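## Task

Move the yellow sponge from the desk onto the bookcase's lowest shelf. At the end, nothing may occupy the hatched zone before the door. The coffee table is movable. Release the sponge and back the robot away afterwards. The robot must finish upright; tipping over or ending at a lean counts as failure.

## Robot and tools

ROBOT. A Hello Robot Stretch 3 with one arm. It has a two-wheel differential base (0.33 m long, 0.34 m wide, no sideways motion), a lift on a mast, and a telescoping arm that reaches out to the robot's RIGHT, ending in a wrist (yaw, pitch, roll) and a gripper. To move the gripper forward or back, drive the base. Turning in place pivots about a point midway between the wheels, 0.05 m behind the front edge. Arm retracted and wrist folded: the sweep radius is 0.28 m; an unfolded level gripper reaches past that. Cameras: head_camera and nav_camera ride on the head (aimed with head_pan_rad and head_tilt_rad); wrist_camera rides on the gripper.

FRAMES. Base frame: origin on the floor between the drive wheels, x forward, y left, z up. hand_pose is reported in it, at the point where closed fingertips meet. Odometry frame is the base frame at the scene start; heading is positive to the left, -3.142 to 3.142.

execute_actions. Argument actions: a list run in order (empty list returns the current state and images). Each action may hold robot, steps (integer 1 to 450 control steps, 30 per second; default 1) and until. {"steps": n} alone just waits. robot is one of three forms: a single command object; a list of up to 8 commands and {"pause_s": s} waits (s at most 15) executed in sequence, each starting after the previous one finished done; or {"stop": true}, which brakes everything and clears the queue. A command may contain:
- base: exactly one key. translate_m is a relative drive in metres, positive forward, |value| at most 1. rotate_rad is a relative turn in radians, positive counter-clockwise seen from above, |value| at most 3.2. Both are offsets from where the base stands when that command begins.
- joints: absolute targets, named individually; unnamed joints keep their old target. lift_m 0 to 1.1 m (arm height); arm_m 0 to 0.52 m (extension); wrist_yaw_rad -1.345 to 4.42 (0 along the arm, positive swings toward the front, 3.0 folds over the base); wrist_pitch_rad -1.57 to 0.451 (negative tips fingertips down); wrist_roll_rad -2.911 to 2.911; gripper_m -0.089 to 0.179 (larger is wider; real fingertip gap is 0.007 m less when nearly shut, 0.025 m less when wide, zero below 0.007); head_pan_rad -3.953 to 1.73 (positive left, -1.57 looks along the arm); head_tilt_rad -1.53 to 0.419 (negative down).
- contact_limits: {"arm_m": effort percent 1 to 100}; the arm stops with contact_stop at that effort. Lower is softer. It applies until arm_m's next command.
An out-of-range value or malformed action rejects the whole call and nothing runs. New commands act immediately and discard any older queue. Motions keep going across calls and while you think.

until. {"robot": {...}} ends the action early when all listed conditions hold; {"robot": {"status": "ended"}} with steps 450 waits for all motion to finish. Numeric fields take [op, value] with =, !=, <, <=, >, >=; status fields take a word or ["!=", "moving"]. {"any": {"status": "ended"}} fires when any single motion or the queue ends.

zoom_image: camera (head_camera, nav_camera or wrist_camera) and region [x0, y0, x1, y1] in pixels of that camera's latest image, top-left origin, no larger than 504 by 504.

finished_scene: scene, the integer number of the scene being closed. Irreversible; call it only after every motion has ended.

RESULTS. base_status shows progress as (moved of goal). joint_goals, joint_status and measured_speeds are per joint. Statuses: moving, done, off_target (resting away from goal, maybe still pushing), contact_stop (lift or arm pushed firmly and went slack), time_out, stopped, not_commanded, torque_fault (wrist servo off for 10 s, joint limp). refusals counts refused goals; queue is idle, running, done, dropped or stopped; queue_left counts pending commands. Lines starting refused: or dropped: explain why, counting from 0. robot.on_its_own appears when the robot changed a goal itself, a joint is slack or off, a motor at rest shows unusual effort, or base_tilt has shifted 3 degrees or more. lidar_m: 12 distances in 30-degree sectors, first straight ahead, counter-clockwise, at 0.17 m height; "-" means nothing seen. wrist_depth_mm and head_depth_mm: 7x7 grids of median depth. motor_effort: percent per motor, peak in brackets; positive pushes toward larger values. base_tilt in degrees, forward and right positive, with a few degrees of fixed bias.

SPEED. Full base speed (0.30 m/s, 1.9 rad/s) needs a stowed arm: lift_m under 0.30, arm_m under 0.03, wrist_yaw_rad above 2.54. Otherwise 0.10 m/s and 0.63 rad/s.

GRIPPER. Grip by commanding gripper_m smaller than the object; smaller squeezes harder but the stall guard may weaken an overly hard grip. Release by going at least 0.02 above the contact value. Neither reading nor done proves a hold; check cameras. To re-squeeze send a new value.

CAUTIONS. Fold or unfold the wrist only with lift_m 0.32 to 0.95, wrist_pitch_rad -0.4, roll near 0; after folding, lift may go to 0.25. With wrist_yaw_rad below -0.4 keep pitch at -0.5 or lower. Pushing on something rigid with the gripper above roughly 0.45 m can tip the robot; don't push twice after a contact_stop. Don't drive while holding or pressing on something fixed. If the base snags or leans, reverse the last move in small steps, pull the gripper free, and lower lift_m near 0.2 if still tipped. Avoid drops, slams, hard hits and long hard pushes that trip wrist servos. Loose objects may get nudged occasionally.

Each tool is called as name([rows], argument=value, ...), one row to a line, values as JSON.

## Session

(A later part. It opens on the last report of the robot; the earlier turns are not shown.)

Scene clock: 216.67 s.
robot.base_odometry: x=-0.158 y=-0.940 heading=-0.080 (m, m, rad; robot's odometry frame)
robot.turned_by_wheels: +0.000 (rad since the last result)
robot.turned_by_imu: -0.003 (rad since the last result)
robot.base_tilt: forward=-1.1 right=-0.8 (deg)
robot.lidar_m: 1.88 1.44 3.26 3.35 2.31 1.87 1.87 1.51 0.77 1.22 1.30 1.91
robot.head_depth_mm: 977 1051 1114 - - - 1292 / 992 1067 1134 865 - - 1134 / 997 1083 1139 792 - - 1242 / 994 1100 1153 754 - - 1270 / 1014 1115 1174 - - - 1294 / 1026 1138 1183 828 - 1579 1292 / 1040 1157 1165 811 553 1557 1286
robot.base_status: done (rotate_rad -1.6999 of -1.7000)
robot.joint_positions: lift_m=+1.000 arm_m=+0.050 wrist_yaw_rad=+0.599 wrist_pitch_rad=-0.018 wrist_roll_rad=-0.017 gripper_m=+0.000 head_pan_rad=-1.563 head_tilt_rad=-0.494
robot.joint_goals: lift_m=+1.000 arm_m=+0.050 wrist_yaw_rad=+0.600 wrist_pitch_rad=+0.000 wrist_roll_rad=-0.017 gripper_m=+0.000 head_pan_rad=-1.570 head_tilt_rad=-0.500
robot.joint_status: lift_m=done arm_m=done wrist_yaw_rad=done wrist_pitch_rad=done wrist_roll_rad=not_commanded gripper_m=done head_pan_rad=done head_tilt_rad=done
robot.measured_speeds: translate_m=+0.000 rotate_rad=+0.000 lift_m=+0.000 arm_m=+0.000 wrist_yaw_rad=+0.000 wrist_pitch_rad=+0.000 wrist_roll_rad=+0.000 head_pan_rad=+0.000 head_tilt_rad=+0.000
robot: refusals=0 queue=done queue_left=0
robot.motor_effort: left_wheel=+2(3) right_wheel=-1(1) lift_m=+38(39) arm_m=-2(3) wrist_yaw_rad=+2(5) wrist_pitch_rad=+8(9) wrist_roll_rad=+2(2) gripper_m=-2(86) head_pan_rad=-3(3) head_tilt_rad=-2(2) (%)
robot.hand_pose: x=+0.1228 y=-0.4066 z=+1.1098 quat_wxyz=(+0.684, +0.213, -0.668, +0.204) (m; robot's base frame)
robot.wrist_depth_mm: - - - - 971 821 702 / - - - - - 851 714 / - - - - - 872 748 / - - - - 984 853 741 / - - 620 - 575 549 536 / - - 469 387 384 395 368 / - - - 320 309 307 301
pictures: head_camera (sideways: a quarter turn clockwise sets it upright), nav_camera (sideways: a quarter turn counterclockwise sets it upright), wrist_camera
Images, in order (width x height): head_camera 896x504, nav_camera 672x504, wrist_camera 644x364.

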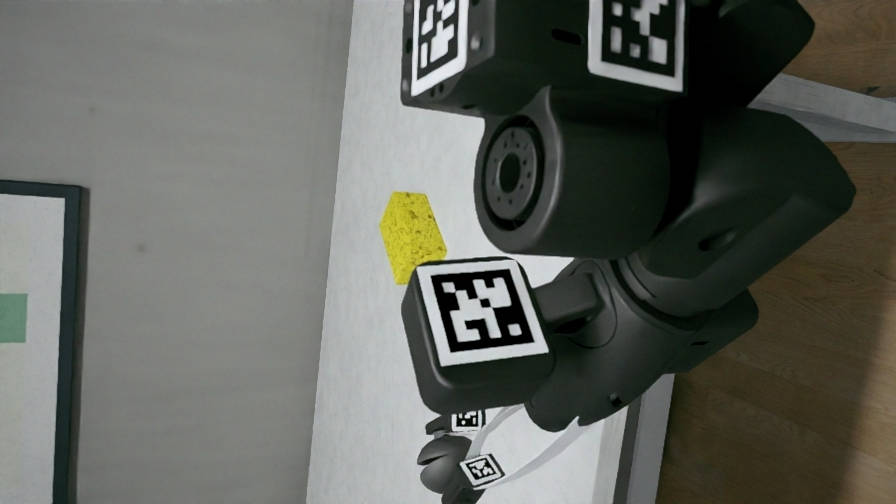

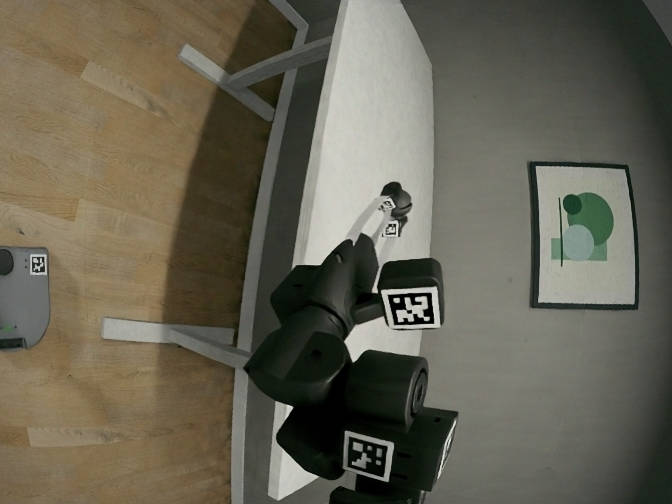

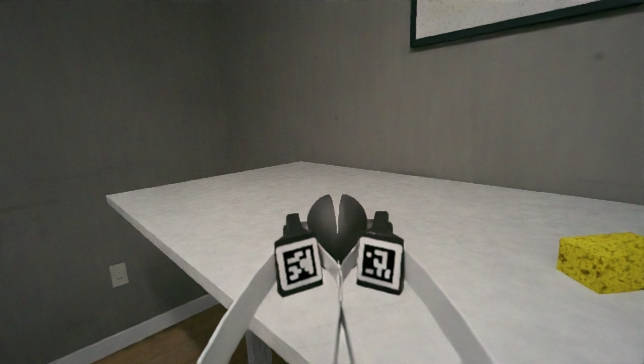

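execute_actions([
  {"robot":[{"joints":{"gripper_m":0.15,"lift_m":0.895,"wrist_yaw_rad":0}},{"joints":{"arm_m":0.27}},{"joints":{"gripper_m":0.0}}],"steps":300,"until":{"robot":{"status":"ended"}}},
])

Scene clock: 226.43 s.
robot.base_odometry: x=-0.158 y=-0.940 heading=-0.080 (m, m, rad; robot's odometry frame)
robot.turned_by_wheels: +0.000 (rad since the last result)
robot.turned_by_imu: -0.003 (rad since the last result)
robot.base_tilt: forward=-1.0 right=-0.8 (deg)
robot.lidar_m: 1.88 1.44 3.28 3.36 2.31 1.88 1.87 1.50 0.77 1.22 1.30 1.90
robot.head_depth_mm: 973 1051 1114 783 - - 1327 / 988 1070 1130 868 512 1034 1147 / 1001 1090 1141 858 - 1544 1309 / 998 1102 1156 773 503 1534 1299 / 1014 1119 1180 747 540 1578 1296 / 1023 1136 1179 738 556 1568 1291 / 1044 1163 1162 731 554 1555 1285
robot.base_status: done (rotate_rad -1.6999 of -1.7000)
robot.joint_positions: lift_m=+0.895 arm_m=+0.270 wrist_yaw_rad=+0.001 wrist_pitch_rad=-0.018 wrist_roll_rad=-0.017 gripper_m=+0.000 head_pan_rad=-1.563 head_tilt_rad=-0.494
robot.joint_goals: lift_m=+0.895 arm_m=+0.270 wrist_yaw_rad=+0.000 wrist_pitch_rad=+0.000 wrist_roll_rad=-0.017 gripper_m=+0.000 head_pan_rad=-1.570 head_tilt_rad=-0.500
robot.joint_status: lift_m=done arm_m=done wrist_yaw_rad=done wrist_pitch_rad=done wrist_roll_rad=not_commanded gripper_m=done head_pan_rad=done head_tilt_rad=done
robot.measured_speeds: translate_m=+0.000 rotate_rad=+0.000 lift_m=+0.000 arm_m=+0.000 wrist_yaw_rad=+0.000 wrist_pitch_rad=+0.000 wrist_roll_rad=+0.000 head_pan_rad=+0.000 head_tilt_rad=+0.000
robot: refusals=0 queue=done queue_left=0
robot.motor_effort: left_wheel=+3(2) right_wheel=-1(1) lift_m=+25(41) arm_m=+3(2) wrist_yaw_rad=-2(6) wrist_pitch_rad=+9(9) wrist_roll_rad=+2(2) gripper_m=-3(85) head_pan_rad=-2(3) head_tilt_rad=-1(2) (%)
robot.hand_pose: x=-0.0211 y=-0.6704 z=+1.0053 quat_wxyz=(+0.713, +0.007, -0.701, -0.006) (m; robot's base frame)
robot.wrist_depth_mm: 828 756 725 686 644 615 592 / 835 788 755 711 662 632 605 / 895 824 774 725 696 655 626 / 648 607 566 537 497 474 455 / 339 328 315 - 278 288 279 / 229 225 220 200 199 204 200 / 174 170 168 166 161 159 157
pictures: head_camera (sideways: a quarter turn clockwise sets it upright), nav_camera (sideways: a quarter turn counterclockwise sets it upright), wrist_camera
Images, in order (width x height): head_camera 896x504, nav_camera 672x504, wrist_camera 644x364.

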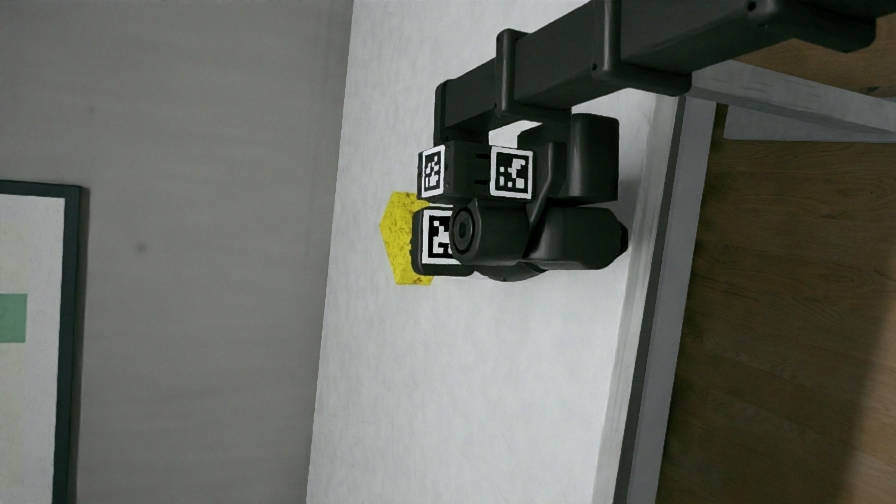

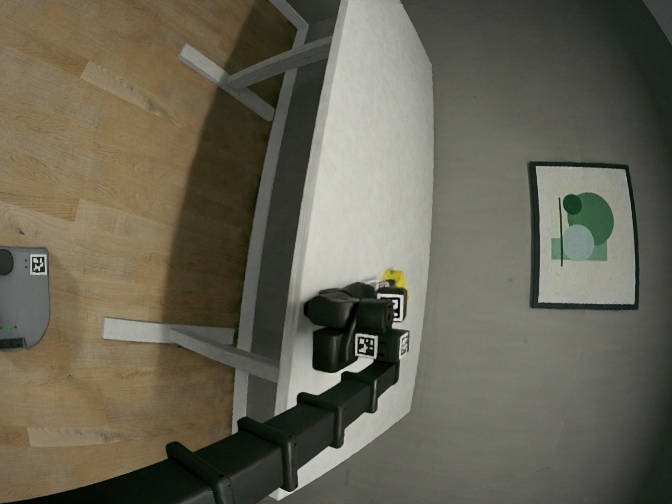

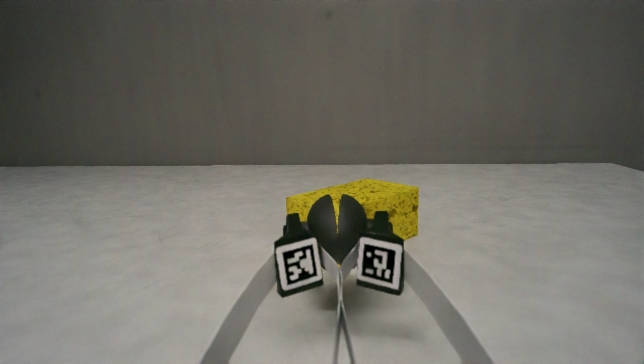

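Still short; the sponge is squeezed out. Go deeper.

execute_actions([
  {"robot":[{"joints":{"gripper_m":0.15}},{"joints":{"arm_m":0.33}},{"joints":{"gripper_m":0.0}}],"steps":300,"until":{"robot":{"status":"ended"}}},
])

Scene clock: 234.30 s.
robot.base_odometry: x=-0.158 y=-0.940 heading=-0.080 (m, m, rad; robot's odometry frame)
robot.turned_by_wheels: +0.000 (rad since the last result)
robot.turned_by_imu: -0.002 (rad since the last result)
robot.base_tilt: forward=-1.1 right=-0.9 (deg)
robot.lidar_m: 1.88 1.44 3.28 3.36 2.30 1.88 1.87 1.51 0.77 1.22 1.30 1.90
robot.head_depth_mm: 970 1046 1112 783 - - 1259 / 991 1068 1127 899 529 994 1146 / 995 1087 1142 - 526 1535 1305 / 996 1101 1161 - 523 1533 1302 / 1013 1122 1176 742 541 1584 1293 / 1029 1139 1184 735 555 1560 1296 / 1040 1157 1162 730 552 1544 1285
robot.base_status: done (rotate_rad -1.6999 of -1.7000)
robot.joint_positions: lift_m=+0.895 arm_m=+0.330 wrist_yaw_rad=+0.001 wrist_pitch_rad=-0.018 wrist_roll_rad=-0.017 gripper_m=+0.000 head_pan_rad=-1.563 head_tilt_rad=-0.494
robot.joint_goals: lift_m=+0.895 arm_m=+0.330 wrist_yaw_rad=+0.000 wrist_pitch_rad=+0.000 wrist_roll_rad=-0.017 gripper_m=+0.000 head_pan_rad=-1.570 head_tilt_rad=-0.500
robot.joint_status: lift_m=done arm_m=done wrist_yaw_rad=done wrist_pitch_rad=done wrist_roll_rad=not_commanded gripper_m=done head_pan_rad=done head_tilt_rad=done
robot.measured_speeds: translate_m=+0.000 rotate_rad=+0.000 lift_m=+0.000 arm_m=+0.000 wrist_yaw_rad=+0.000 wrist_pitch_rad=+0.000 wrist_roll_rad=+0.000 head_pan_rad=+0.000 head_tilt_rad=+0.000
robot: refusals=0 queue=done queue_left=0
robot.motor_effort: left_wheel=+2(3) right_wheel=-1(1) lift_m=+25(25) arm_m=+3(3) wrist_yaw_rad=-2(3) wrist_pitch_rad=+8(9) wrist_roll_rad=+2(1) gripper_m=-3(86) head_pan_rad=-3(3) head_tilt_rad=-1(2) (%)
robot.hand_pose: x=-0.0211 y=-0.7304 z=+1.0053 quat_wxyz=(+0.713, +0.007, -0.701, -0.006) (m; robot's base frame)
robot.wrist_depth_mm: 741 709 665 625 589 564 534 / 782 740 688 649 613 580 556 / 808 761 721 670 638 605 570 / 643 602 562 535 499 476 454 / 337 327 313 - 238 286 277 / 230 224 220 192 199 204 200 / 173 171 168 165 161 159 156
pictures: head_camera (sideways: a quarter turn clockwise sets it upright), nav_camera (sideways: a quarter turn counterclockwise sets it upright), wrist_camera
Images, in order (width x height): head_camera 896x504, nav_camera 672x504, wrist_camera 644x364.

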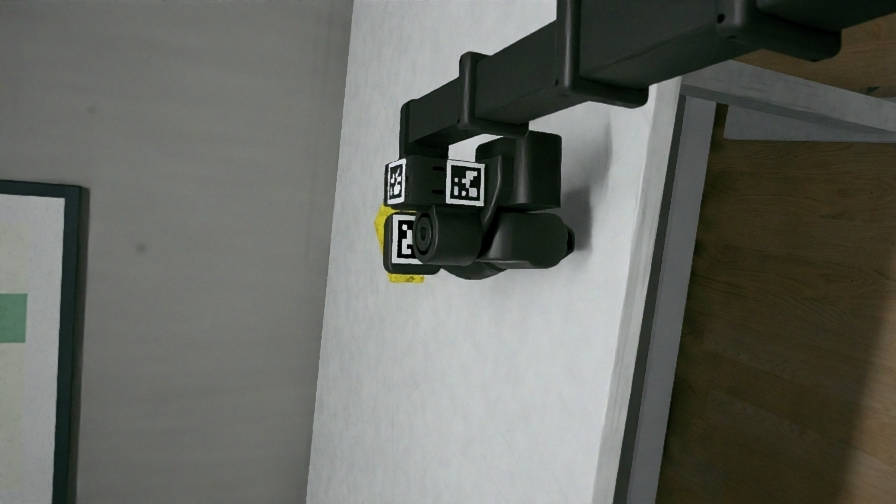

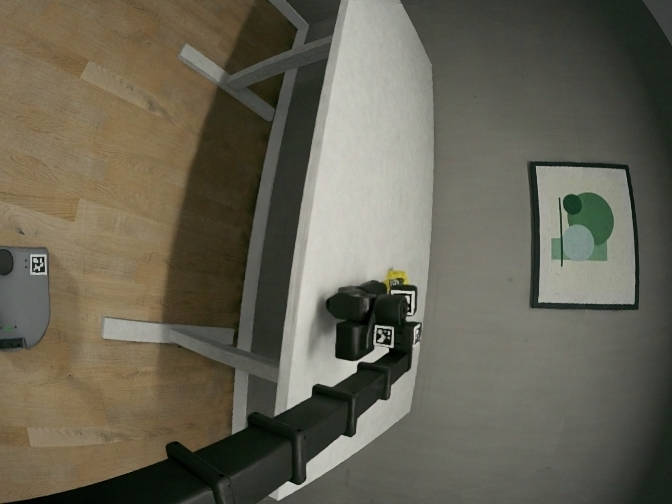

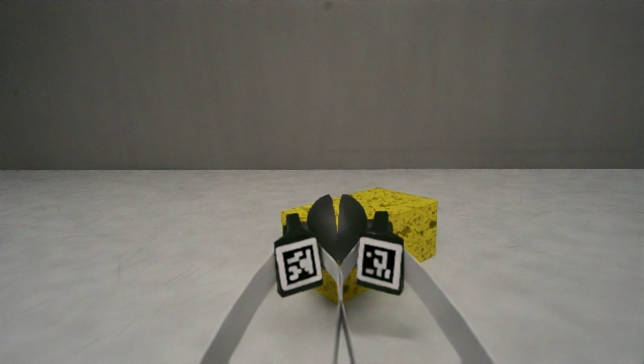

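execute_actions([
  {"robot":{"joints":{"gripper_m":0.17}},"steps":100,"until":{"robot":{"status":"ended"}}},
])

Scene clock: 242.00 s.
robot.base_odometry: x=-0.158 y=-0.940 heading=-0.080 (m, m, rad; robot's odometry frame)
robot.turned_by_wheels: +0.000 (rad since the last result)
robot.turned_by_imu: -0.001 (rad since the last result)
robot.base_tilt: forward=-1.0 right=-0.9 (deg)
robot.lidar_m: 1.89 1.44 3.26 3.35 2.31 1.88 1.86 1.50 0.77 1.22 1.30 1.91
robot.head_depth_mm: 974 1055 1112 783 - - 1255 / 988 1064 1134 897 531 994 1147 / 993 1079 1141 - 525 1552 1310 / 999 1100 1152 - 524 1543 1312 / 1014 1114 1175 727 540 1568 1306 / 1028 1133 1179 736 555 1548 1293 / 1046 1152 1158 731 553 1550 1281
robot.base_status: done (rotate_rad -1.6999 of -1.7000)
robot.joint_positions: lift_m=+0.895 arm_m=+0.330 wrist_yaw_rad=+0.001 wrist_pitch_rad=-0.018 wrist_roll_rad=-0.017 gripper_m=+0.170 head_pan_rad=-1.563 head_tilt_rad=-0.494
robot.joint_goals: lift_m=+0.895 arm_m=+0.330 wrist_yaw_rad=+0.000 wrist_pitch_rad=+0.000 wrist_roll_rad=-0.017 gripper_m=+0.170 head_pan_rad=-1.570 head_tilt_rad=-0.500
robot.joint_status: lift_m=done arm_m=done wrist_yaw_rad=done wrist_pitch_rad=done wrist_roll_rad=not_commanded gripper_m=done head_pan_rad=done head_tilt_rad=done
robot.measured_speeds: translate_m=+0.000 rotate_rad=+0.000 lift_m=+0.000 arm_m=+0.000 wrist_yaw_rad=+0.000 wrist_pitch_rad=+0.000 wrist_roll_rad=+0.000 head_pan_rad=+0.000 head_tilt_rad=+0.000
robot: refusals=0 queue=done queue_left=0
robot.motor_effort: left_wheel=+2(2) right_wheel=-1(1) lift_m=+25(25) arm_m=+3(3) wrist_yaw_rad=-1(1) wrist_pitch_rad=+9(9) wrist_roll_rad=+2(1) gripper_m=+0(87) head_pan_rad=-2(3) head_tilt_rad=-1(2) (%)
robot.hand_pose: x=-0.0211 y=-0.7304 z=+1.0053 quat_wxyz=(+0.713, +0.007, -0.701, -0.006) (m; robot's base frame)
robot.wrist_depth_mm: 746 708 664 625 586 563 534 / 784 727 680 640 610 578 551 / 803 759 714 665 635 600 569 / 648 601 565 528 503 477 454 / 338 353 314 204 228 288 287 / 231 - 220 200 207 194 - / - 170 167 164 162 159 155
pictures: head_camera (sideways: a quarter turn clockwise sets it upright), nav_camera (sideways: a quarter turn counterclockwise sets it upright), wrist_camera
Images, in order (width x height): head_camera 896x504, nav_camera 672x504, wrist_camera 644x364.

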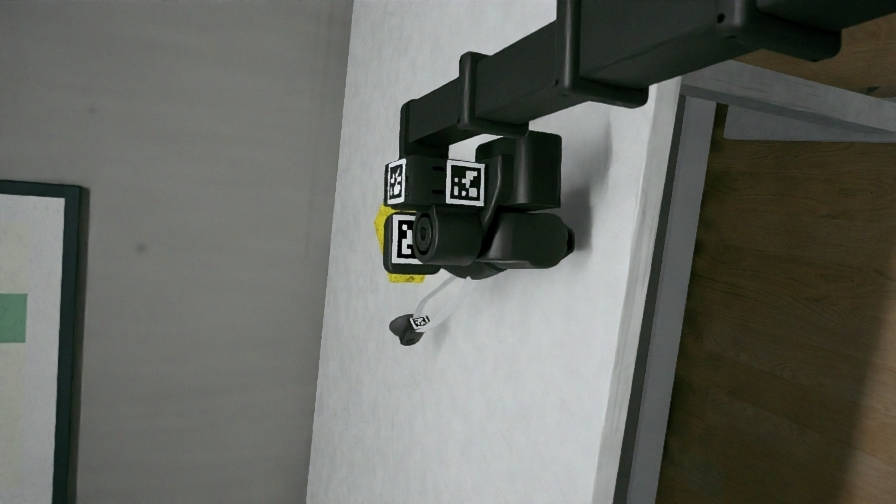

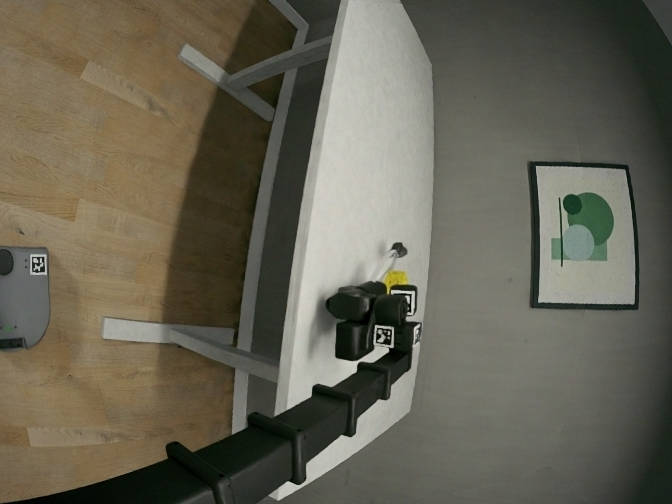

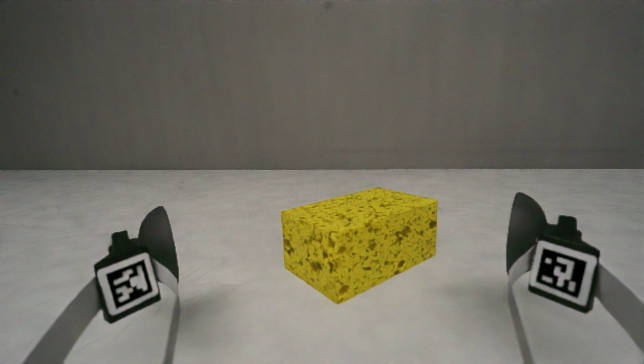

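execute_actions([
  {"robot":[{"joints":{"arm_m":0.385}},{"joints":{"gripper_m":0.03}}],"steps":300,"until":{"robot":{"status":"ended"}}},
])

Scene clock: 247.77 s.
robot.base_odometry: x=-0.158 y=-0.940 heading=-0.080 (m, m, rad; robot's odometry frame)
robot.turned_by_wheels: +0.000 (rad since the last result)
robot.turned_by_imu: -0.002 (rad since the last result)
robot.base_tilt: forward=-1.1 right=-0.9 (deg)
robot.lidar_m: 1.89 1.44 3.27 3.36 2.30 1.88 1.87 1.50 0.77 1.22 1.30 1.90
robot.head_depth_mm: 979 1053 1109 783 - - 1273 / 986 1065 1138 - 532 994 1150 / 996 1086 1145 - 549 1545 1310 / 999 1107 1167 - 544 1531 1298 / 1010 1117 1170 743 541 1578 1302 / 1029 1139 1179 739 557 1567 1282 / 1045 1160 1162 726 553 1551 1295
robot.base_status: done (rotate_rad -1.6999 of -1.7000)
robot.joint_positions: lift_m=+0.895 arm_m=+0.385 wrist_yaw_rad=+0.001 wrist_pitch_rad=-0.017 wrist_roll_rad=-0.017 gripper_m=+0.031 head_pan_rad=-1.563 head_tilt_rad=-0.494
robot.joint_goals: lift_m=+0.895 arm_m=+0.385 wrist_yaw_rad=+0.000 wrist_pitch_rad=+0.000 wrist_roll_rad=-0.017 gripper_m=+0.030 head_pan_rad=-1.570 head_tilt_rad=-0.500
robot.joint_status: lift_m=done arm_m=done wrist_yaw_rad=done wrist_pitch_rad=done wrist_roll_rad=not_commanded gripper_m=done head_pan_rad=done head_tilt_rad=done
robot.measured_speeds: translate_m=+0.000 rotate_rad=+0.000 lift_m=+0.000 arm_m=+0.000 wrist_yaw_rad=+0.000 wrist_pitch_rad=+0.000 wrist_roll_rad=+0.000 head_pan_rad=+0.000 head_tilt_rad=+0.000
robot: refusals=0 queue=done queue_left=0
robot.motor_effort: left_wheel=+2(2) right_wheel=-1(1) lift_m=+25(25) arm_m=+3(3) wrist_yaw_rad=-4(2) wrist_pitch_rad=+8(9) wrist_roll_rad=+1(1) gripper_m=-10(85) head_pan_rad=-4(3) head_tilt_rad=-2(2) (%)
robot.hand_pose: x=-0.0211 y=-0.7854 z=+1.0055 quat_wxyz=(+0.713, +0.007, -0.701, -0.006) (m; robot's base frame)
robot.wrist_depth_mm: 693 640 607 568 545 516 492 / 715 668 622 591 564 528 506 / 745 697 651 617 579 541 528 / 646 609 568 538 509 479 449 / 340 330 334 185 196 286 277 / 229 225 204 169 186 204 200 / 174 172 167 164 160 159 157
pictures: head_camera (sideways: a quarter turn clockwise sets it upright), nav_camera (sideways: a quarter turn counterclockwise sets it upright), wrist_camera
Images, in order (width x height): head_camera 896x504, nav_camera 672x504, wrist_camera 644x364.

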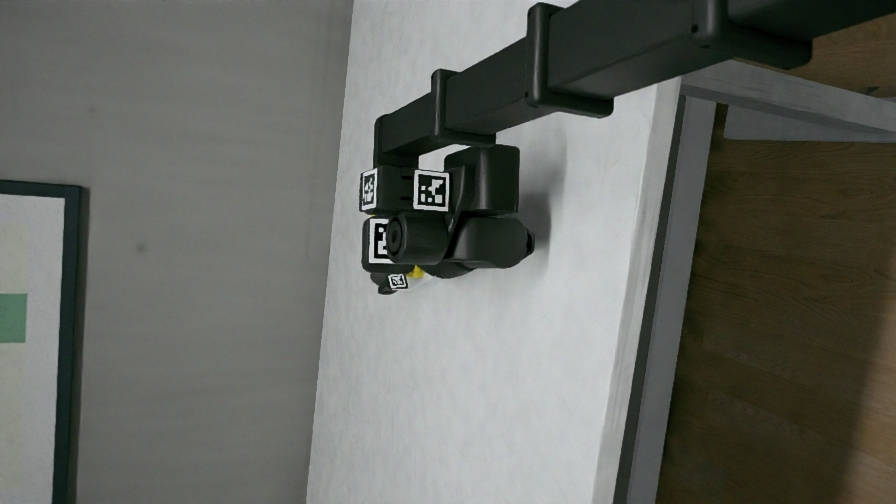

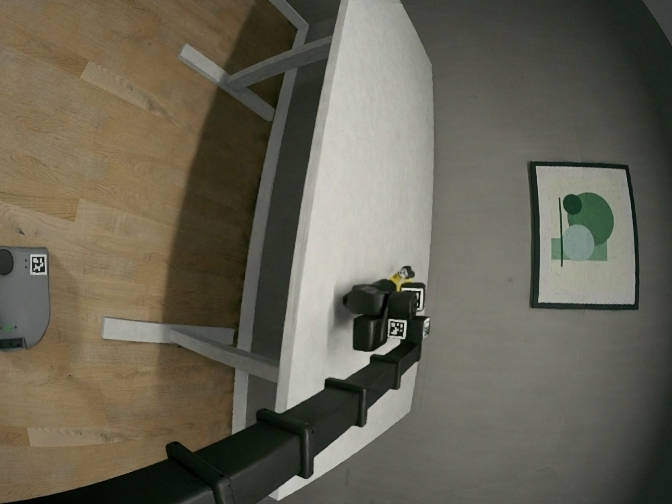

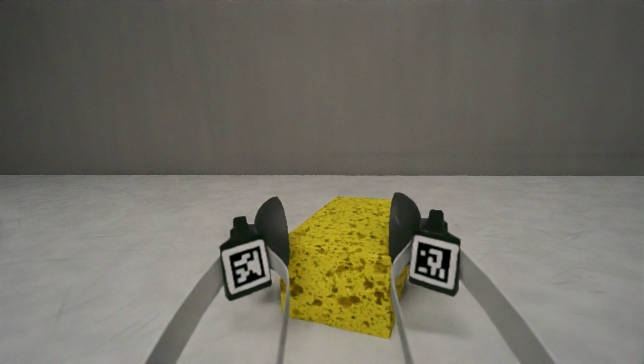

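execute_actions([
  {"robot":[{"joints":{"gripper_m":-0.01}},{"joints":{"lift_m":1.0}},{"joints":{"arm_m":0.0}},{"base":{"rotate_rad":1.7}},{"base":{"translate_m":1.0},"joints":{"lift_m":0.4}},{"base":{"translate_m":1.0}},{"base":{"translate_m":0.3}},{"base":{"rotate_rad":1.5},"joints":{"head_tilt_rad":-0.6}}],"steps":450,"until":{"robot":{"status":"ended"}}},
  {"steps":450,"until":{"robot":{"status":"ended"}}},
  {"steps":450,"until":{"robot":{"status":"ended"}}},
])

Scene clock: 294.07 s.
robot.base_odometry: x=-0.270 y=+1.357 heading=+3.120 (m, m, rad; robot's odometry frame)
robot.turned_by_wheels: +3.200 (rad since the last result)
robot.turned_by_imu: +3.184 (rad since the last result)
robot.base_tilt: forward=-1.0 right=-0.8 (deg)
robot.lidar_m: 1.21 1.39 2.24 3.39 2.37 1.99 2.52 1.64 1.36 1.07 1.44 1.23
robot.head_depth_mm: 1077 1184 1303 1454 1644 1477 1243 / 1092 1203 1329 1476 1668 1469 1238 / 1123 1228 1358 1512 1706 1467 1234 / 1136 1231 1376 1552 1711 1462 773 / 1157 1207 1310 1346 1581 1444 1227 / 1179 1238 1381 1562 1641 1449 1219 / 1201 1287 1390 1596 1619 1443 1209
robot.base_status: done (rotate_rad +1.4999 of +1.5000)
robot.joint_positions: lift_m=+0.400 arm_m=+0.002 wrist_yaw_rad=+0.001 wrist_pitch_rad=-0.019 wrist_roll_rad=-0.017 gripper_m=-0.006 head_pan_rad=-1.563 head_tilt_rad=-0.592
robot.joint_goals: lift_m=+0.400 arm_m=+0.000 wrist_yaw_rad=+0.000 wrist_pitch_rad=+0.000 wrist_roll_rad=-0.017 gripper_m=-0.007 head_pan_rad=-1.570 head_tilt_rad=-0.600
robot.joint_status: lift_m=done arm_m=done wrist_yaw_rad=done wrist_pitch_rad=done wrist_roll_rad=not_commanded gripper_m=done head_pan_rad=done head_tilt_rad=done
robot.measured_speeds: translate_m=+0.000 rotate_rad=+0.000 lift_m=+0.000 arm_m=+0.000 wrist_yaw_rad=+0.000 wrist_pitch_rad=+0.000 wrist_roll_rad=+0.000 head_pan_rad=+0.000 head_tilt_rad=+0.000
robot: refusals=0 queue=done queue_left=0
robot.motor_effort: left_wheel=-1(6) right_wheel=+2(5) lift_m=+25(40) arm_m=-3(3) wrist_yaw_rad=-1(1) wrist_pitch_rad=+9(9) wrist_roll_rad=+2(2) gripper_m=-20(99) head_pan_rad=-4(3) head_tilt_rad=-2(11) (%)
robot.hand_pose: x=-0.0212 y=-0.4030 z=+0.5100 quat_wxyz=(+0.713, +0.007, -0.701, -0.007) (m; robot's base frame)
robot.wrist_depth_mm: - - - - - 948 907 / - - - - - 989 948 / - - - - - - 980 / - - - - - - 979 / - - - 186 218 - - / - - - 170 961 - - / 886 884 846 800 778 814 797
pictures: head_camera (sideways: a quarter turn clockwise sets it upright), nav_camera (sideways: a quarter turn counterclockwise sets it upright), wrist_camera
Images, in order (width x height): head_camera 896x504, nav_camera 672x504, wrist_camera 644x364.

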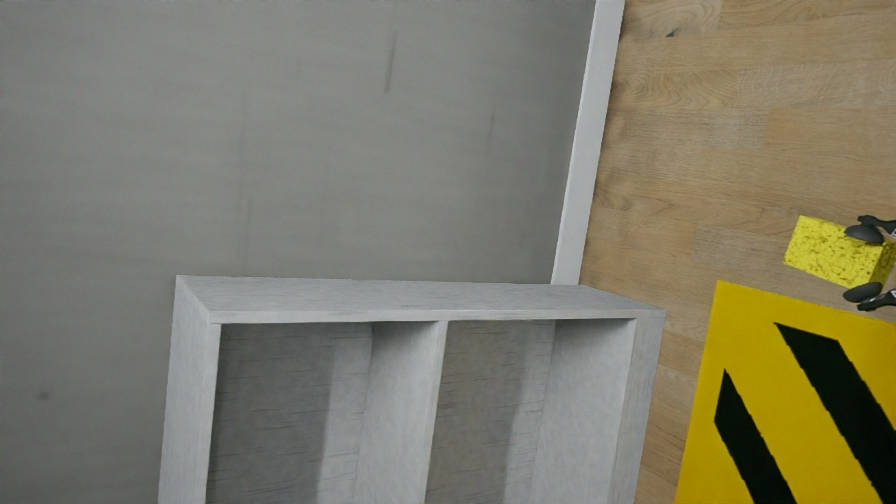

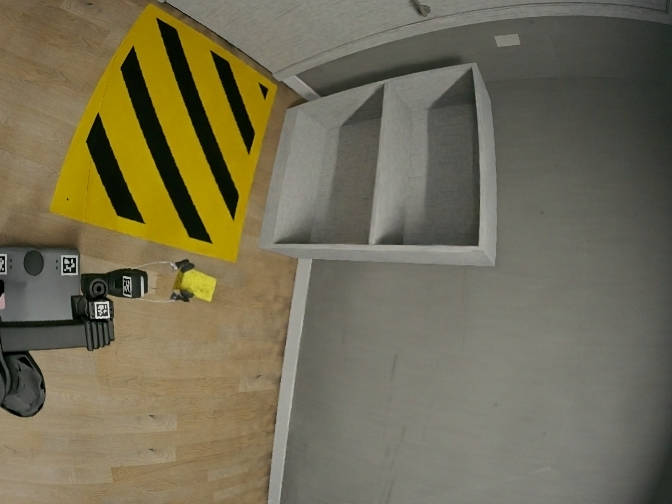

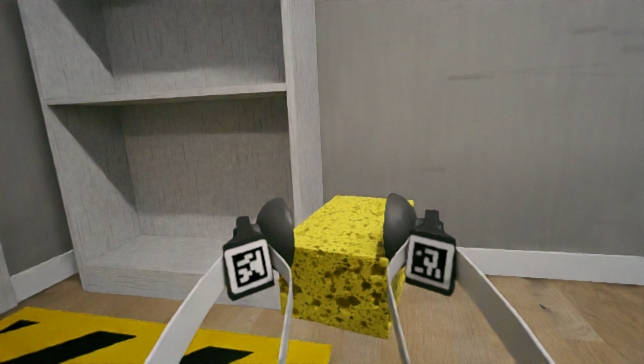

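execute_actions([
  {"robot":[{"base":{"rotate_rad":-0.45}},{"base":{"translate_m":0.45},"joints":{"lift_m":0.15}},{"base":{"rotate_rad":0.45}}],"steps":450,"until":{"robot":{"status":"ended"}}},
])

Scene clock: 330.87 s.
robot.base_odometry: x=-0.671 y=+1.562 heading=+3.120 (m, m, rad; robot's odometry frame)
robot.turned_by_wheels: +0.000 (rad since the last result)
robot.turned_by_imu: -0.005 (rad since the last result)
robot.base_tilt: forward=-1.0 right=-0.8 (deg)
robot.lidar_m: 0.79 0.91 1.46 3.16 2.79 2.43 2.87 1.50 0.93 1.18 0.96 0.80
robot.head_depth_mm: 988 1054 1022 1320 1492 1469 1247 / 999 1046 1158 1164 1426 1406 1251 / 1017 1076 1180 1192 1516 1397 1234 / 1041 1089 1207 1243 1514 1386 1225 / 1056 1110 1228 1230 1552 1419 1222 / 1075 1137 1253 1272 1557 1410 1219 / 1091 1140 1240 1246 1442 1420 1206
robot.base_status: done (rotate_rad +0.4499 of +0.4500)
robot.joint_positions: lift_m=+0.150 arm_m=+0.002 wrist_yaw_rad=+0.001 wrist_pitch_rad=-0.019 wrist_roll_rad=-0.017 gripper_m=-0.006 head_pan_rad=-1.563 head_tilt_rad=-0.592
robot.joint_goals: lift_m=+0.150 arm_m=+0.000 wrist_yaw_rad=+0.000 wrist_pitch_rad=+0.000 wrist_roll_rad=-0.017 gripper_m=-0.007 head_pan_rad=-1.570 head_tilt_rad=-0.600
robot.joint_status: lift_m=done arm_m=done wrist_yaw_rad=done wrist_pitch_rad=done wrist_roll_rad=not_commanded gripper_m=done head_pan_rad=done head_tilt_rad=done
robot.measured_speeds: translate_m=+0.000 rotate_rad=+0.000 lift_m=+0.000 arm_m=+0.000 wrist_yaw_rad=+0.000 wrist_pitch_rad=+0.000 wrist_roll_rad=+0.000 head_pan_rad=+0.000 head_tilt_rad=+0.000
robot: refusals=0 queue=done queue_left=0
robot.motor_effort: left_wheel=-2(7) right_wheel=+2(6) lift_m=+25(23) arm_m=-2(2) wrist_yaw_rad=-1(3) wrist_pitch_rad=+9(9) wrist_roll_rad=+1(2) gripper_m=-20(20) head_pan_rad=-3(2) head_tilt_rad=-2(2) (%)
robot.hand_pose: x=-0.0212 y=-0.4030 z=+0.2599 quat_wxyz=(+0.713, +0.008, -0.701, -0.007) (m; robot's base frame)
robot.wrist_depth_mm: 770 855 954 902 854 835 814 / 781 883 1000 922 876 861 835 / 756 882 - 967 898 892 859 / 733 911 - 973 925 917 877 / 741 857 790 185 217 748 788 / 652 639 580 170 529 580 574 / 488 483 470 442 440 453 439
pictures: head_camera (sideways: a quarter turn clockwise sets it upright), nav_camera (sideways: a quarter turn counterclockwise sets it upright), wrist_camera
Images, in order (width x height): head_camera 896x504, nav_camera 672x504, wrist_camera 644x364.

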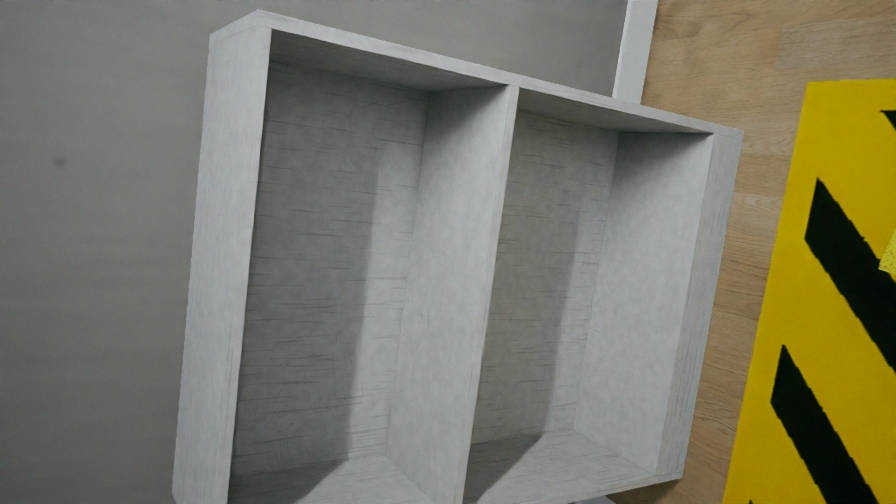

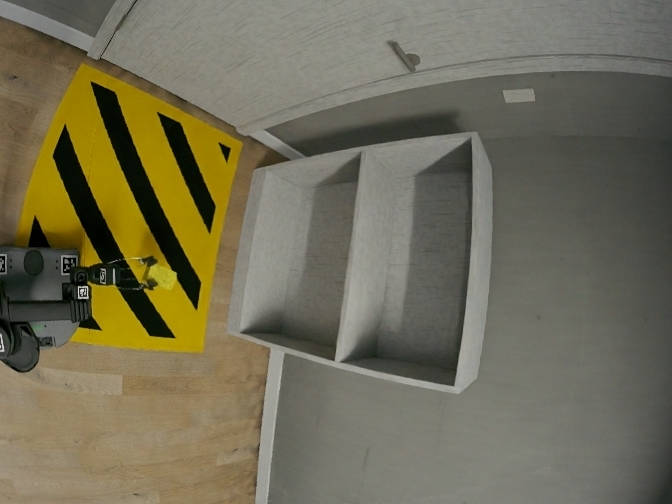

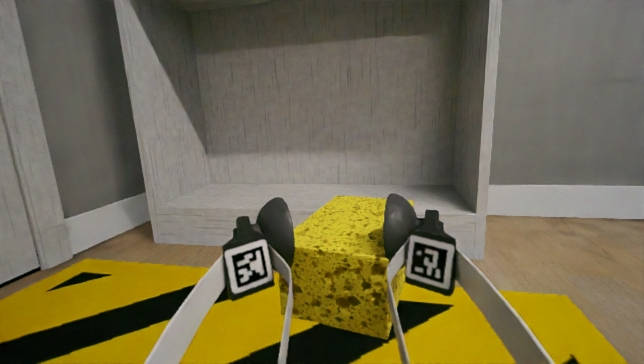

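execute_actions([
  {"robot":{"joints":{"arm_m":0.52}},"steps":300,"until":{"robot":{"status":"ended"}}},
])

Scene clock: 337.97 s.
robot.base_odometry: x=-0.671 y=+1.562 heading=+3.120 (m, m, rad; robot's odometry frame)
robot.turned_by_wheels: +0.000 (rad since the last result)
robot.turned_by_imu: -0.002 (rad since the last result)
robot.base_tilt: forward=-1.0 right=-0.8 (deg)
robot.lidar_m: 0.78 0.91 1.46 3.16 2.79 2.43 2.87 1.49 0.93 1.18 0.96 0.80
robot.head_depth_mm: 985 1053 1028 1319 1507 1483 1241 / 1001 1053 1159 1159 1425 1403 1240 / 1016 1073 1180 1201 1497 1388 1240 / 1037 1090 1202 1240 1515 1388 1214 / 1057 1117 1224 1225 1545 1420 1228 / 1075 1136 1251 1265 1554 1407 1216 / 1095 1133 1229 1243 1439 1431 1214
robot.base_status: done (rotate_rad +0.4499 of +0.4500)
robot.joint_positions: lift_m=+0.150 arm_m=+0.520 wrist_yaw_rad=+0.001 wrist_pitch_rad=-0.019 wrist_roll_rad=-0.017 gripper_m=-0.006 head_pan_rad=-1.563 head_tilt_rad=-0.592
robot.joint_goals: lift_m=+0.150 arm_m=+0.520 wrist_yaw_rad=+0.000 wrist_pitch_rad=+0.000 wrist_roll_rad=-0.017 gripper_m=-0.007 head_pan_rad=-1.570 head_tilt_rad=-0.600
robot.joint_status: lift_m=done arm_m=done wrist_yaw_rad=done wrist_pitch_rad=done wrist_roll_rad=not_commanded gripper_m=done head_pan_rad=done head_tilt_rad=done
robot.measured_speeds: translate_m=+0.000 rotate_rad=+0.000 lift_m=+0.000 arm_m=+0.000 wrist_yaw_rad=+0.000 wrist_pitch_rad=+0.000 wrist_roll_rad=+0.000 head_pan_rad=+0.000 head_tilt_rad=+0.000
robot: refusals=0 queue=done queue_left=0
robot.motor_effort: left_wheel=-1(2) right_wheel=+2(2) lift_m=+25(25) arm_m=+3(3) wrist_yaw_rad=-1(1) wrist_pitch_rad=+9(9) wrist_roll_rad=+2(2) gripper_m=-19(20) head_pan_rad=-3(3) head_tilt_rad=-2(2) (%)
robot.hand_pose: x=-0.0212 y=-0.9204 z=+0.2599 quat_wxyz=(+0.713, +0.008, -0.701, -0.007) (m; robot's base frame)
robot.wrist_depth_mm: 476 461 434 406 384 367 349 / 483 475 447 424 400 377 360 / 488 507 468 437 414 389 370 / 488 521 486 452 429 405 382 / 489 541 516 185 218 416 395 / 441 434 398 169 355 394 365 / 334 330 319 300 299 306 300
pictures: head_camera (sideways: a quarter turn clockwise sets it upright), nav_camera (sideways: a quarter turn counterclockwise sets it upright), wrist_camera
Images, in order (width x height): head_camera 896x504, nav_camera 672x504, wrist_camera 644x364.

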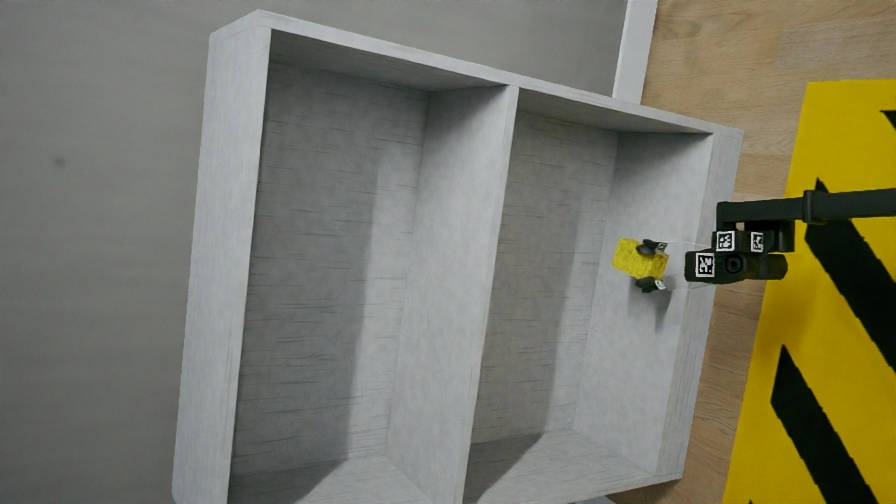

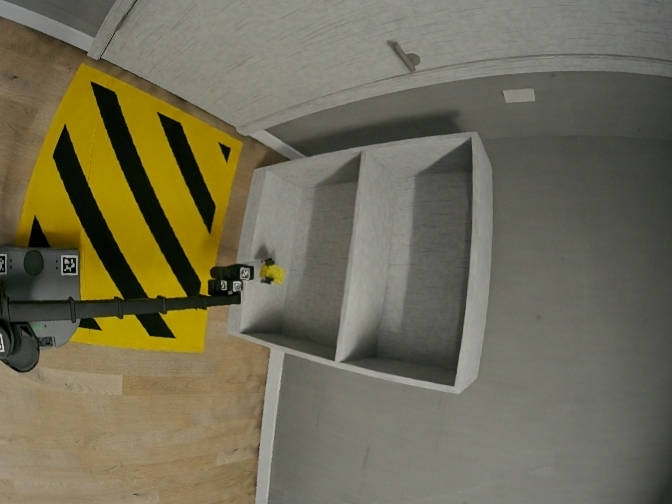

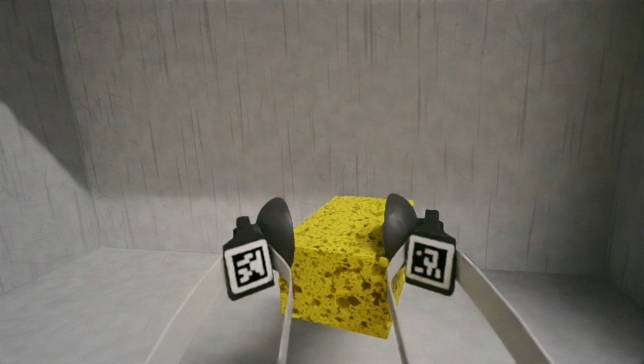

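execute_actions([
  {"robot":[{"joints":{"lift_m":0.05}},{"joints":{"gripper_m":0.15}},{"joints":{"arm_m":0.0}},{"base":{"translate_m":-1.0}}],"steps":450,"until":{"robot":{"status":"ended"}}},
  {"steps":300,"until":{"robot":{"status":"ended"}}},
])

Scene clock: 349.30 s.
robot.base_odometry: x=-0.671 y=+1.562 heading=+3.120 (m, m, rad; robot's odometry frame)
robot.turned_by_wheels: +0.000 (rad since the last result)
robot.turned_by_imu: -0.003 (rad since the last result)
robot.base_tilt: forward=-1.1 right=-0.8 (deg)
robot.lidar_m: 0.78 0.91 1.46 3.18 2.80 2.43 2.86 1.50 0.93 1.26 0.96 0.80
robot.head_depth_mm: 984 1051 1030 1320 1507 1483 1250 / 1007 1052 1160 1160 1417 1409 1237 / 1021 1075 1179 1197 1517 1393 1231 / 1038 1093 1207 1233 1526 1389 1227 / 1058 1115 1228 1228 1554 1418 1221 / 1076 1131 1247 1272 1569 1405 1217 / 1093 1133 1222 1245 1433 1438 1204
robot.base_status: done (rotate_rad +0.4499 of +0.4500)
robot.joint_positions: lift_m=+0.050 arm_m=+0.050 wrist_yaw_rad=-0.003 wrist_pitch_rad=+0.010 wrist_roll_rad=-0.017 gripper_m=+0.150 head_pan_rad=-1.563 head_tilt_rad=-0.593
robot.joint_goals: lift_m=+0.050 arm_m=+0.049 wrist_yaw_rad=+0.000 wrist_pitch_rad=+0.000 wrist_roll_rad=-0.017 gripper_m=+0.150 head_pan_rad=-1.570 head_tilt_rad=-0.600
robot.joint_status: lift_m=done arm_m=contact_stop wrist_yaw_rad=done wrist_pitch_rad=done wrist_roll_rad=not_commanded gripper_m=done head_pan_rad=done head_tilt_rad=done
robot.measured_speeds: translate_m=+0.000 rotate_rad=+0.000 lift_m=+0.000 arm_m=+0.008 wrist_yaw_rad=+0.000 wrist_pitch_rad=-0.096 wrist_roll_rad=+0.000 head_pan_rad=+0.000 head_tilt_rad=+0.000
robot: refusals=0 queue=dropped queue_left=0
robot.on_its_own: arm_m is slack since a contact_stop, until your next command for it (your +0.000 is given up)
robot.motor_effort: left_wheel=-2(2) right_wheel=+2(2) lift_m=+25(23) arm_m=-5(20) wrist_yaw_rad=+4(5) wrist_pitch_rad=-2(12) wrist_roll_rad=+2(1) gripper_m=+0(85) head_pan_rad=-4(3) head_tilt_rad=-2(2) (%)
robot.hand_pose: x=-0.0221 y=-0.4511 z=+0.1675 quat_wxyz=(+0.713, -0.004, -0.701, +0.002) (m; robot's base frame)
robot.wrist_depth_mm: 767 813 922 864 832 776 780 / 761 861 929 889 842 767 796 / 746 854 950 910 872 859 827 / 749 844 731 671 644 833 828 / 674 774 676 646 625 617 592 / 478 - 453 445 434 398 437 / 361 346 344 337 331 326 319
pictures: head_camera (sideways: a quarter turn clockwise sets it upright), nav_camera (sideways: a quarter turn counterclockwise sets it upright), wrist_camera
ARM HIT: the arm struck its own base hard.
dropped: robot: command 2 of its queue: arm_m: contact_stop
Images, in order (width x height): head_camera 896x504, nav_camera 672x504, wrist_camera 644x364.

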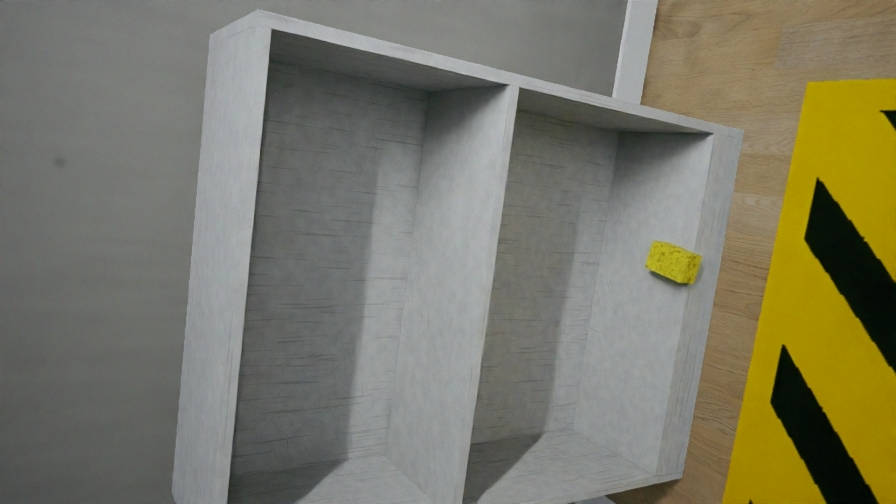

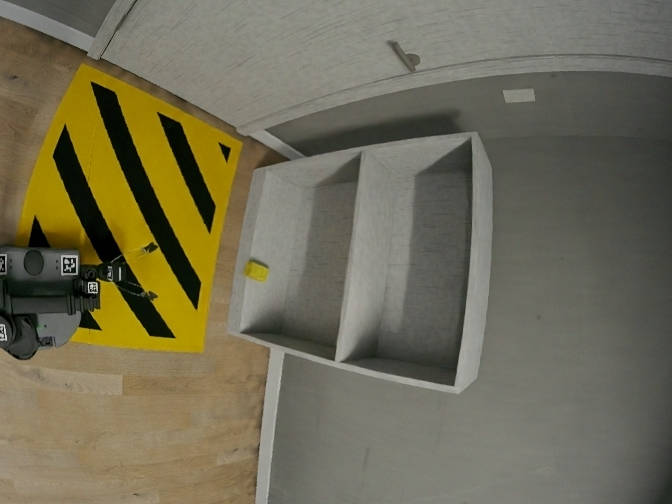

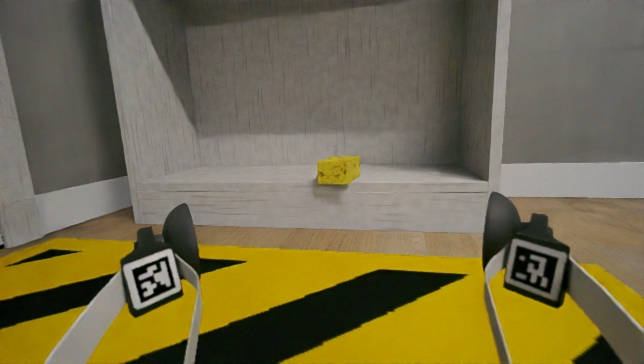

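execute_actions([
  {"robot":[{"joints":{"lift_m":0.07,"gripper_m":-0.05}},{"joints":{"arm_m":0.52}},{"joints":{"arm_m":0.08}},{"joints":{"lift_m":0.3}},{"base":{"translate_m":-1.0}}],"steps":450,"until":{"robot":{"status":"ended"}}},
  {"steps":400,"until":{"robot":{"status":"ended"}}},
])

Scene clock: 379.23 s.
robot.base_odometry: x=+0.328 y=+1.540 heading=+3.120 (m, m, rad; robot's odometry frame)
robot.turned_by_wheels: +0.000 (rad since the last result)
robot.turned_by_imu: -0.005 (rad since the last result)
robot.base_tilt: forward=-1.1 right=-0.8 (deg)
robot.lidar_m: 1.76 1.99 3.22 3.25 1.63 1.62 1.97 1.27 1.05 1.05 1.10 1.76
robot.head_depth_mm: 829 909 1007 1120 1261 1415 1255 / 844 925 1030 1151 1300 1431 1244 / 865 949 1050 1173 1329 1438 1233 / 876 959 1069 1208 1373 1466 1255 / 892 987 1093 1235 1411 1450 1227 / 905 1001 1121 1266 1440 1457 1218 / 924 1024 1152 1299 1501 1438 1213
robot.base_status: done (translate_m -1.0000 of -1.0000)
robot.joint_positions: lift_m=+0.300 arm_m=+0.080 wrist_yaw_rad=-0.001 wrist_pitch_rad=-0.017 wrist_roll_rad=-0.017 gripper_m=-0.049 head_pan_rad=-1.563 head_tilt_rad=-0.593
robot.joint_goals: lift_m=+0.300 arm_m=+0.080 wrist_yaw_rad=+0.000 wrist_pitch_rad=+0.000 wrist_roll_rad=-0.017 gripper_m=-0.050 head_pan_rad=-1.570 head_tilt_rad=-0.600
robot.joint_status: lift_m=done arm_m=done wrist_yaw_rad=done wrist_pitch_rad=done wrist_roll_rad=not_commanded gripper_m=done head_pan_rad=done head_tilt_rad=done
robot.measured_speeds: translate_m=+0.000 rotate_rad=+0.000 lift_m=+0.000 arm_m=+0.000 wrist_yaw_rad=+0.000 wrist_pitch_rad=+0.000 wrist_roll_rad=+0.000 head_pan_rad=+0.000 head_tilt_rad=+0.000
robot: refusals=0 queue=done queue_left=0
robot.motor_effort: left_wheel=-2(6) right_wheel=+3(3) lift_m=+38(42) arm_m=-3(3) wrist_yaw_rad=+2(3) wrist_pitch_rad=+8(8) wrist_roll_rad=+2(2) gripper_m=-16(94) head_pan_rad=-3(2) head_tilt_rad=-2(2) (%)
robot.hand_pose: x=-0.0217 y=-0.4811 z=+0.4099 quat_wxyz=(+0.713, +0.006, -0.701, -0.007) (m; robot's base frame)
robot.wrist_depth_mm: 759 806 747 709 666 622 602 / 758 842 781 727 675 639 610 / 756 867 811 748 712 666 624 / 760 897 856 781 735 690 652 / 758 927 889 - 756 721 663 / 751 930 885 805 766 723 684 / 704 712 710 691 679 667 644
pictures: head_camera (sideways: a quarter turn clockwise sets it upright), nav_camera (sideways: a quarter turn counterclockwise sets it upright), wrist_camera
Images, in order (width x height): head_camera 896x504, nav_camera 672x504, wrist_camera 644x364.

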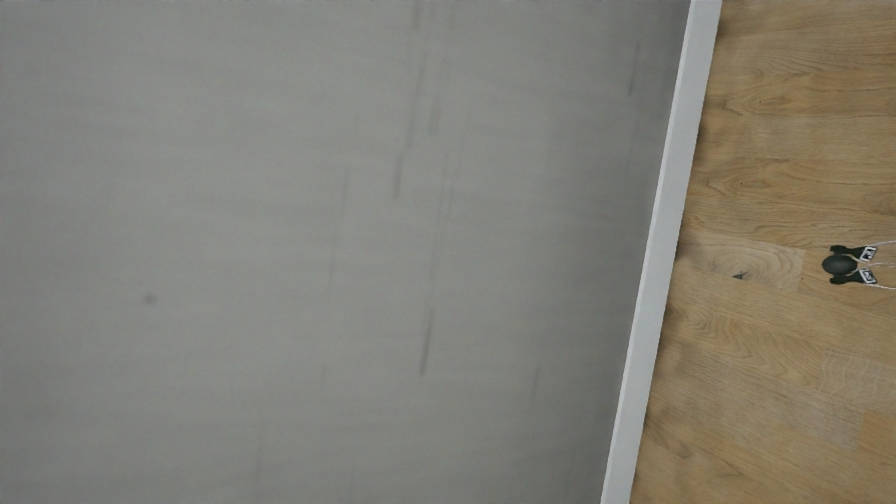

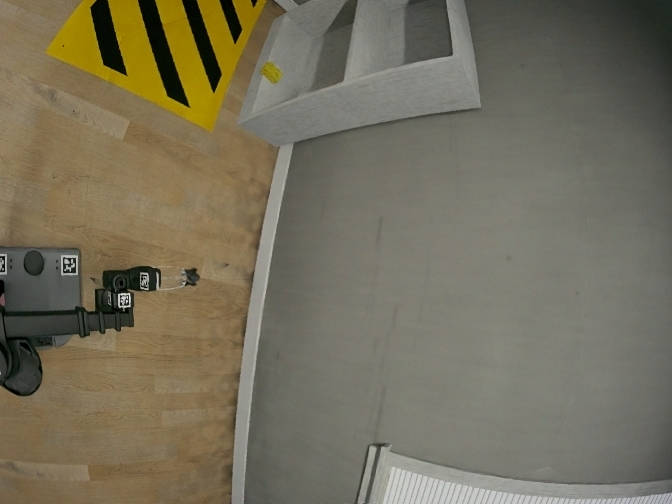

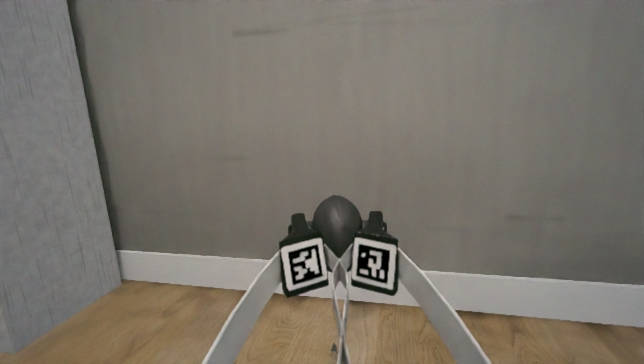

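finished_scene(scene=1)

The scene is finished: the task was done.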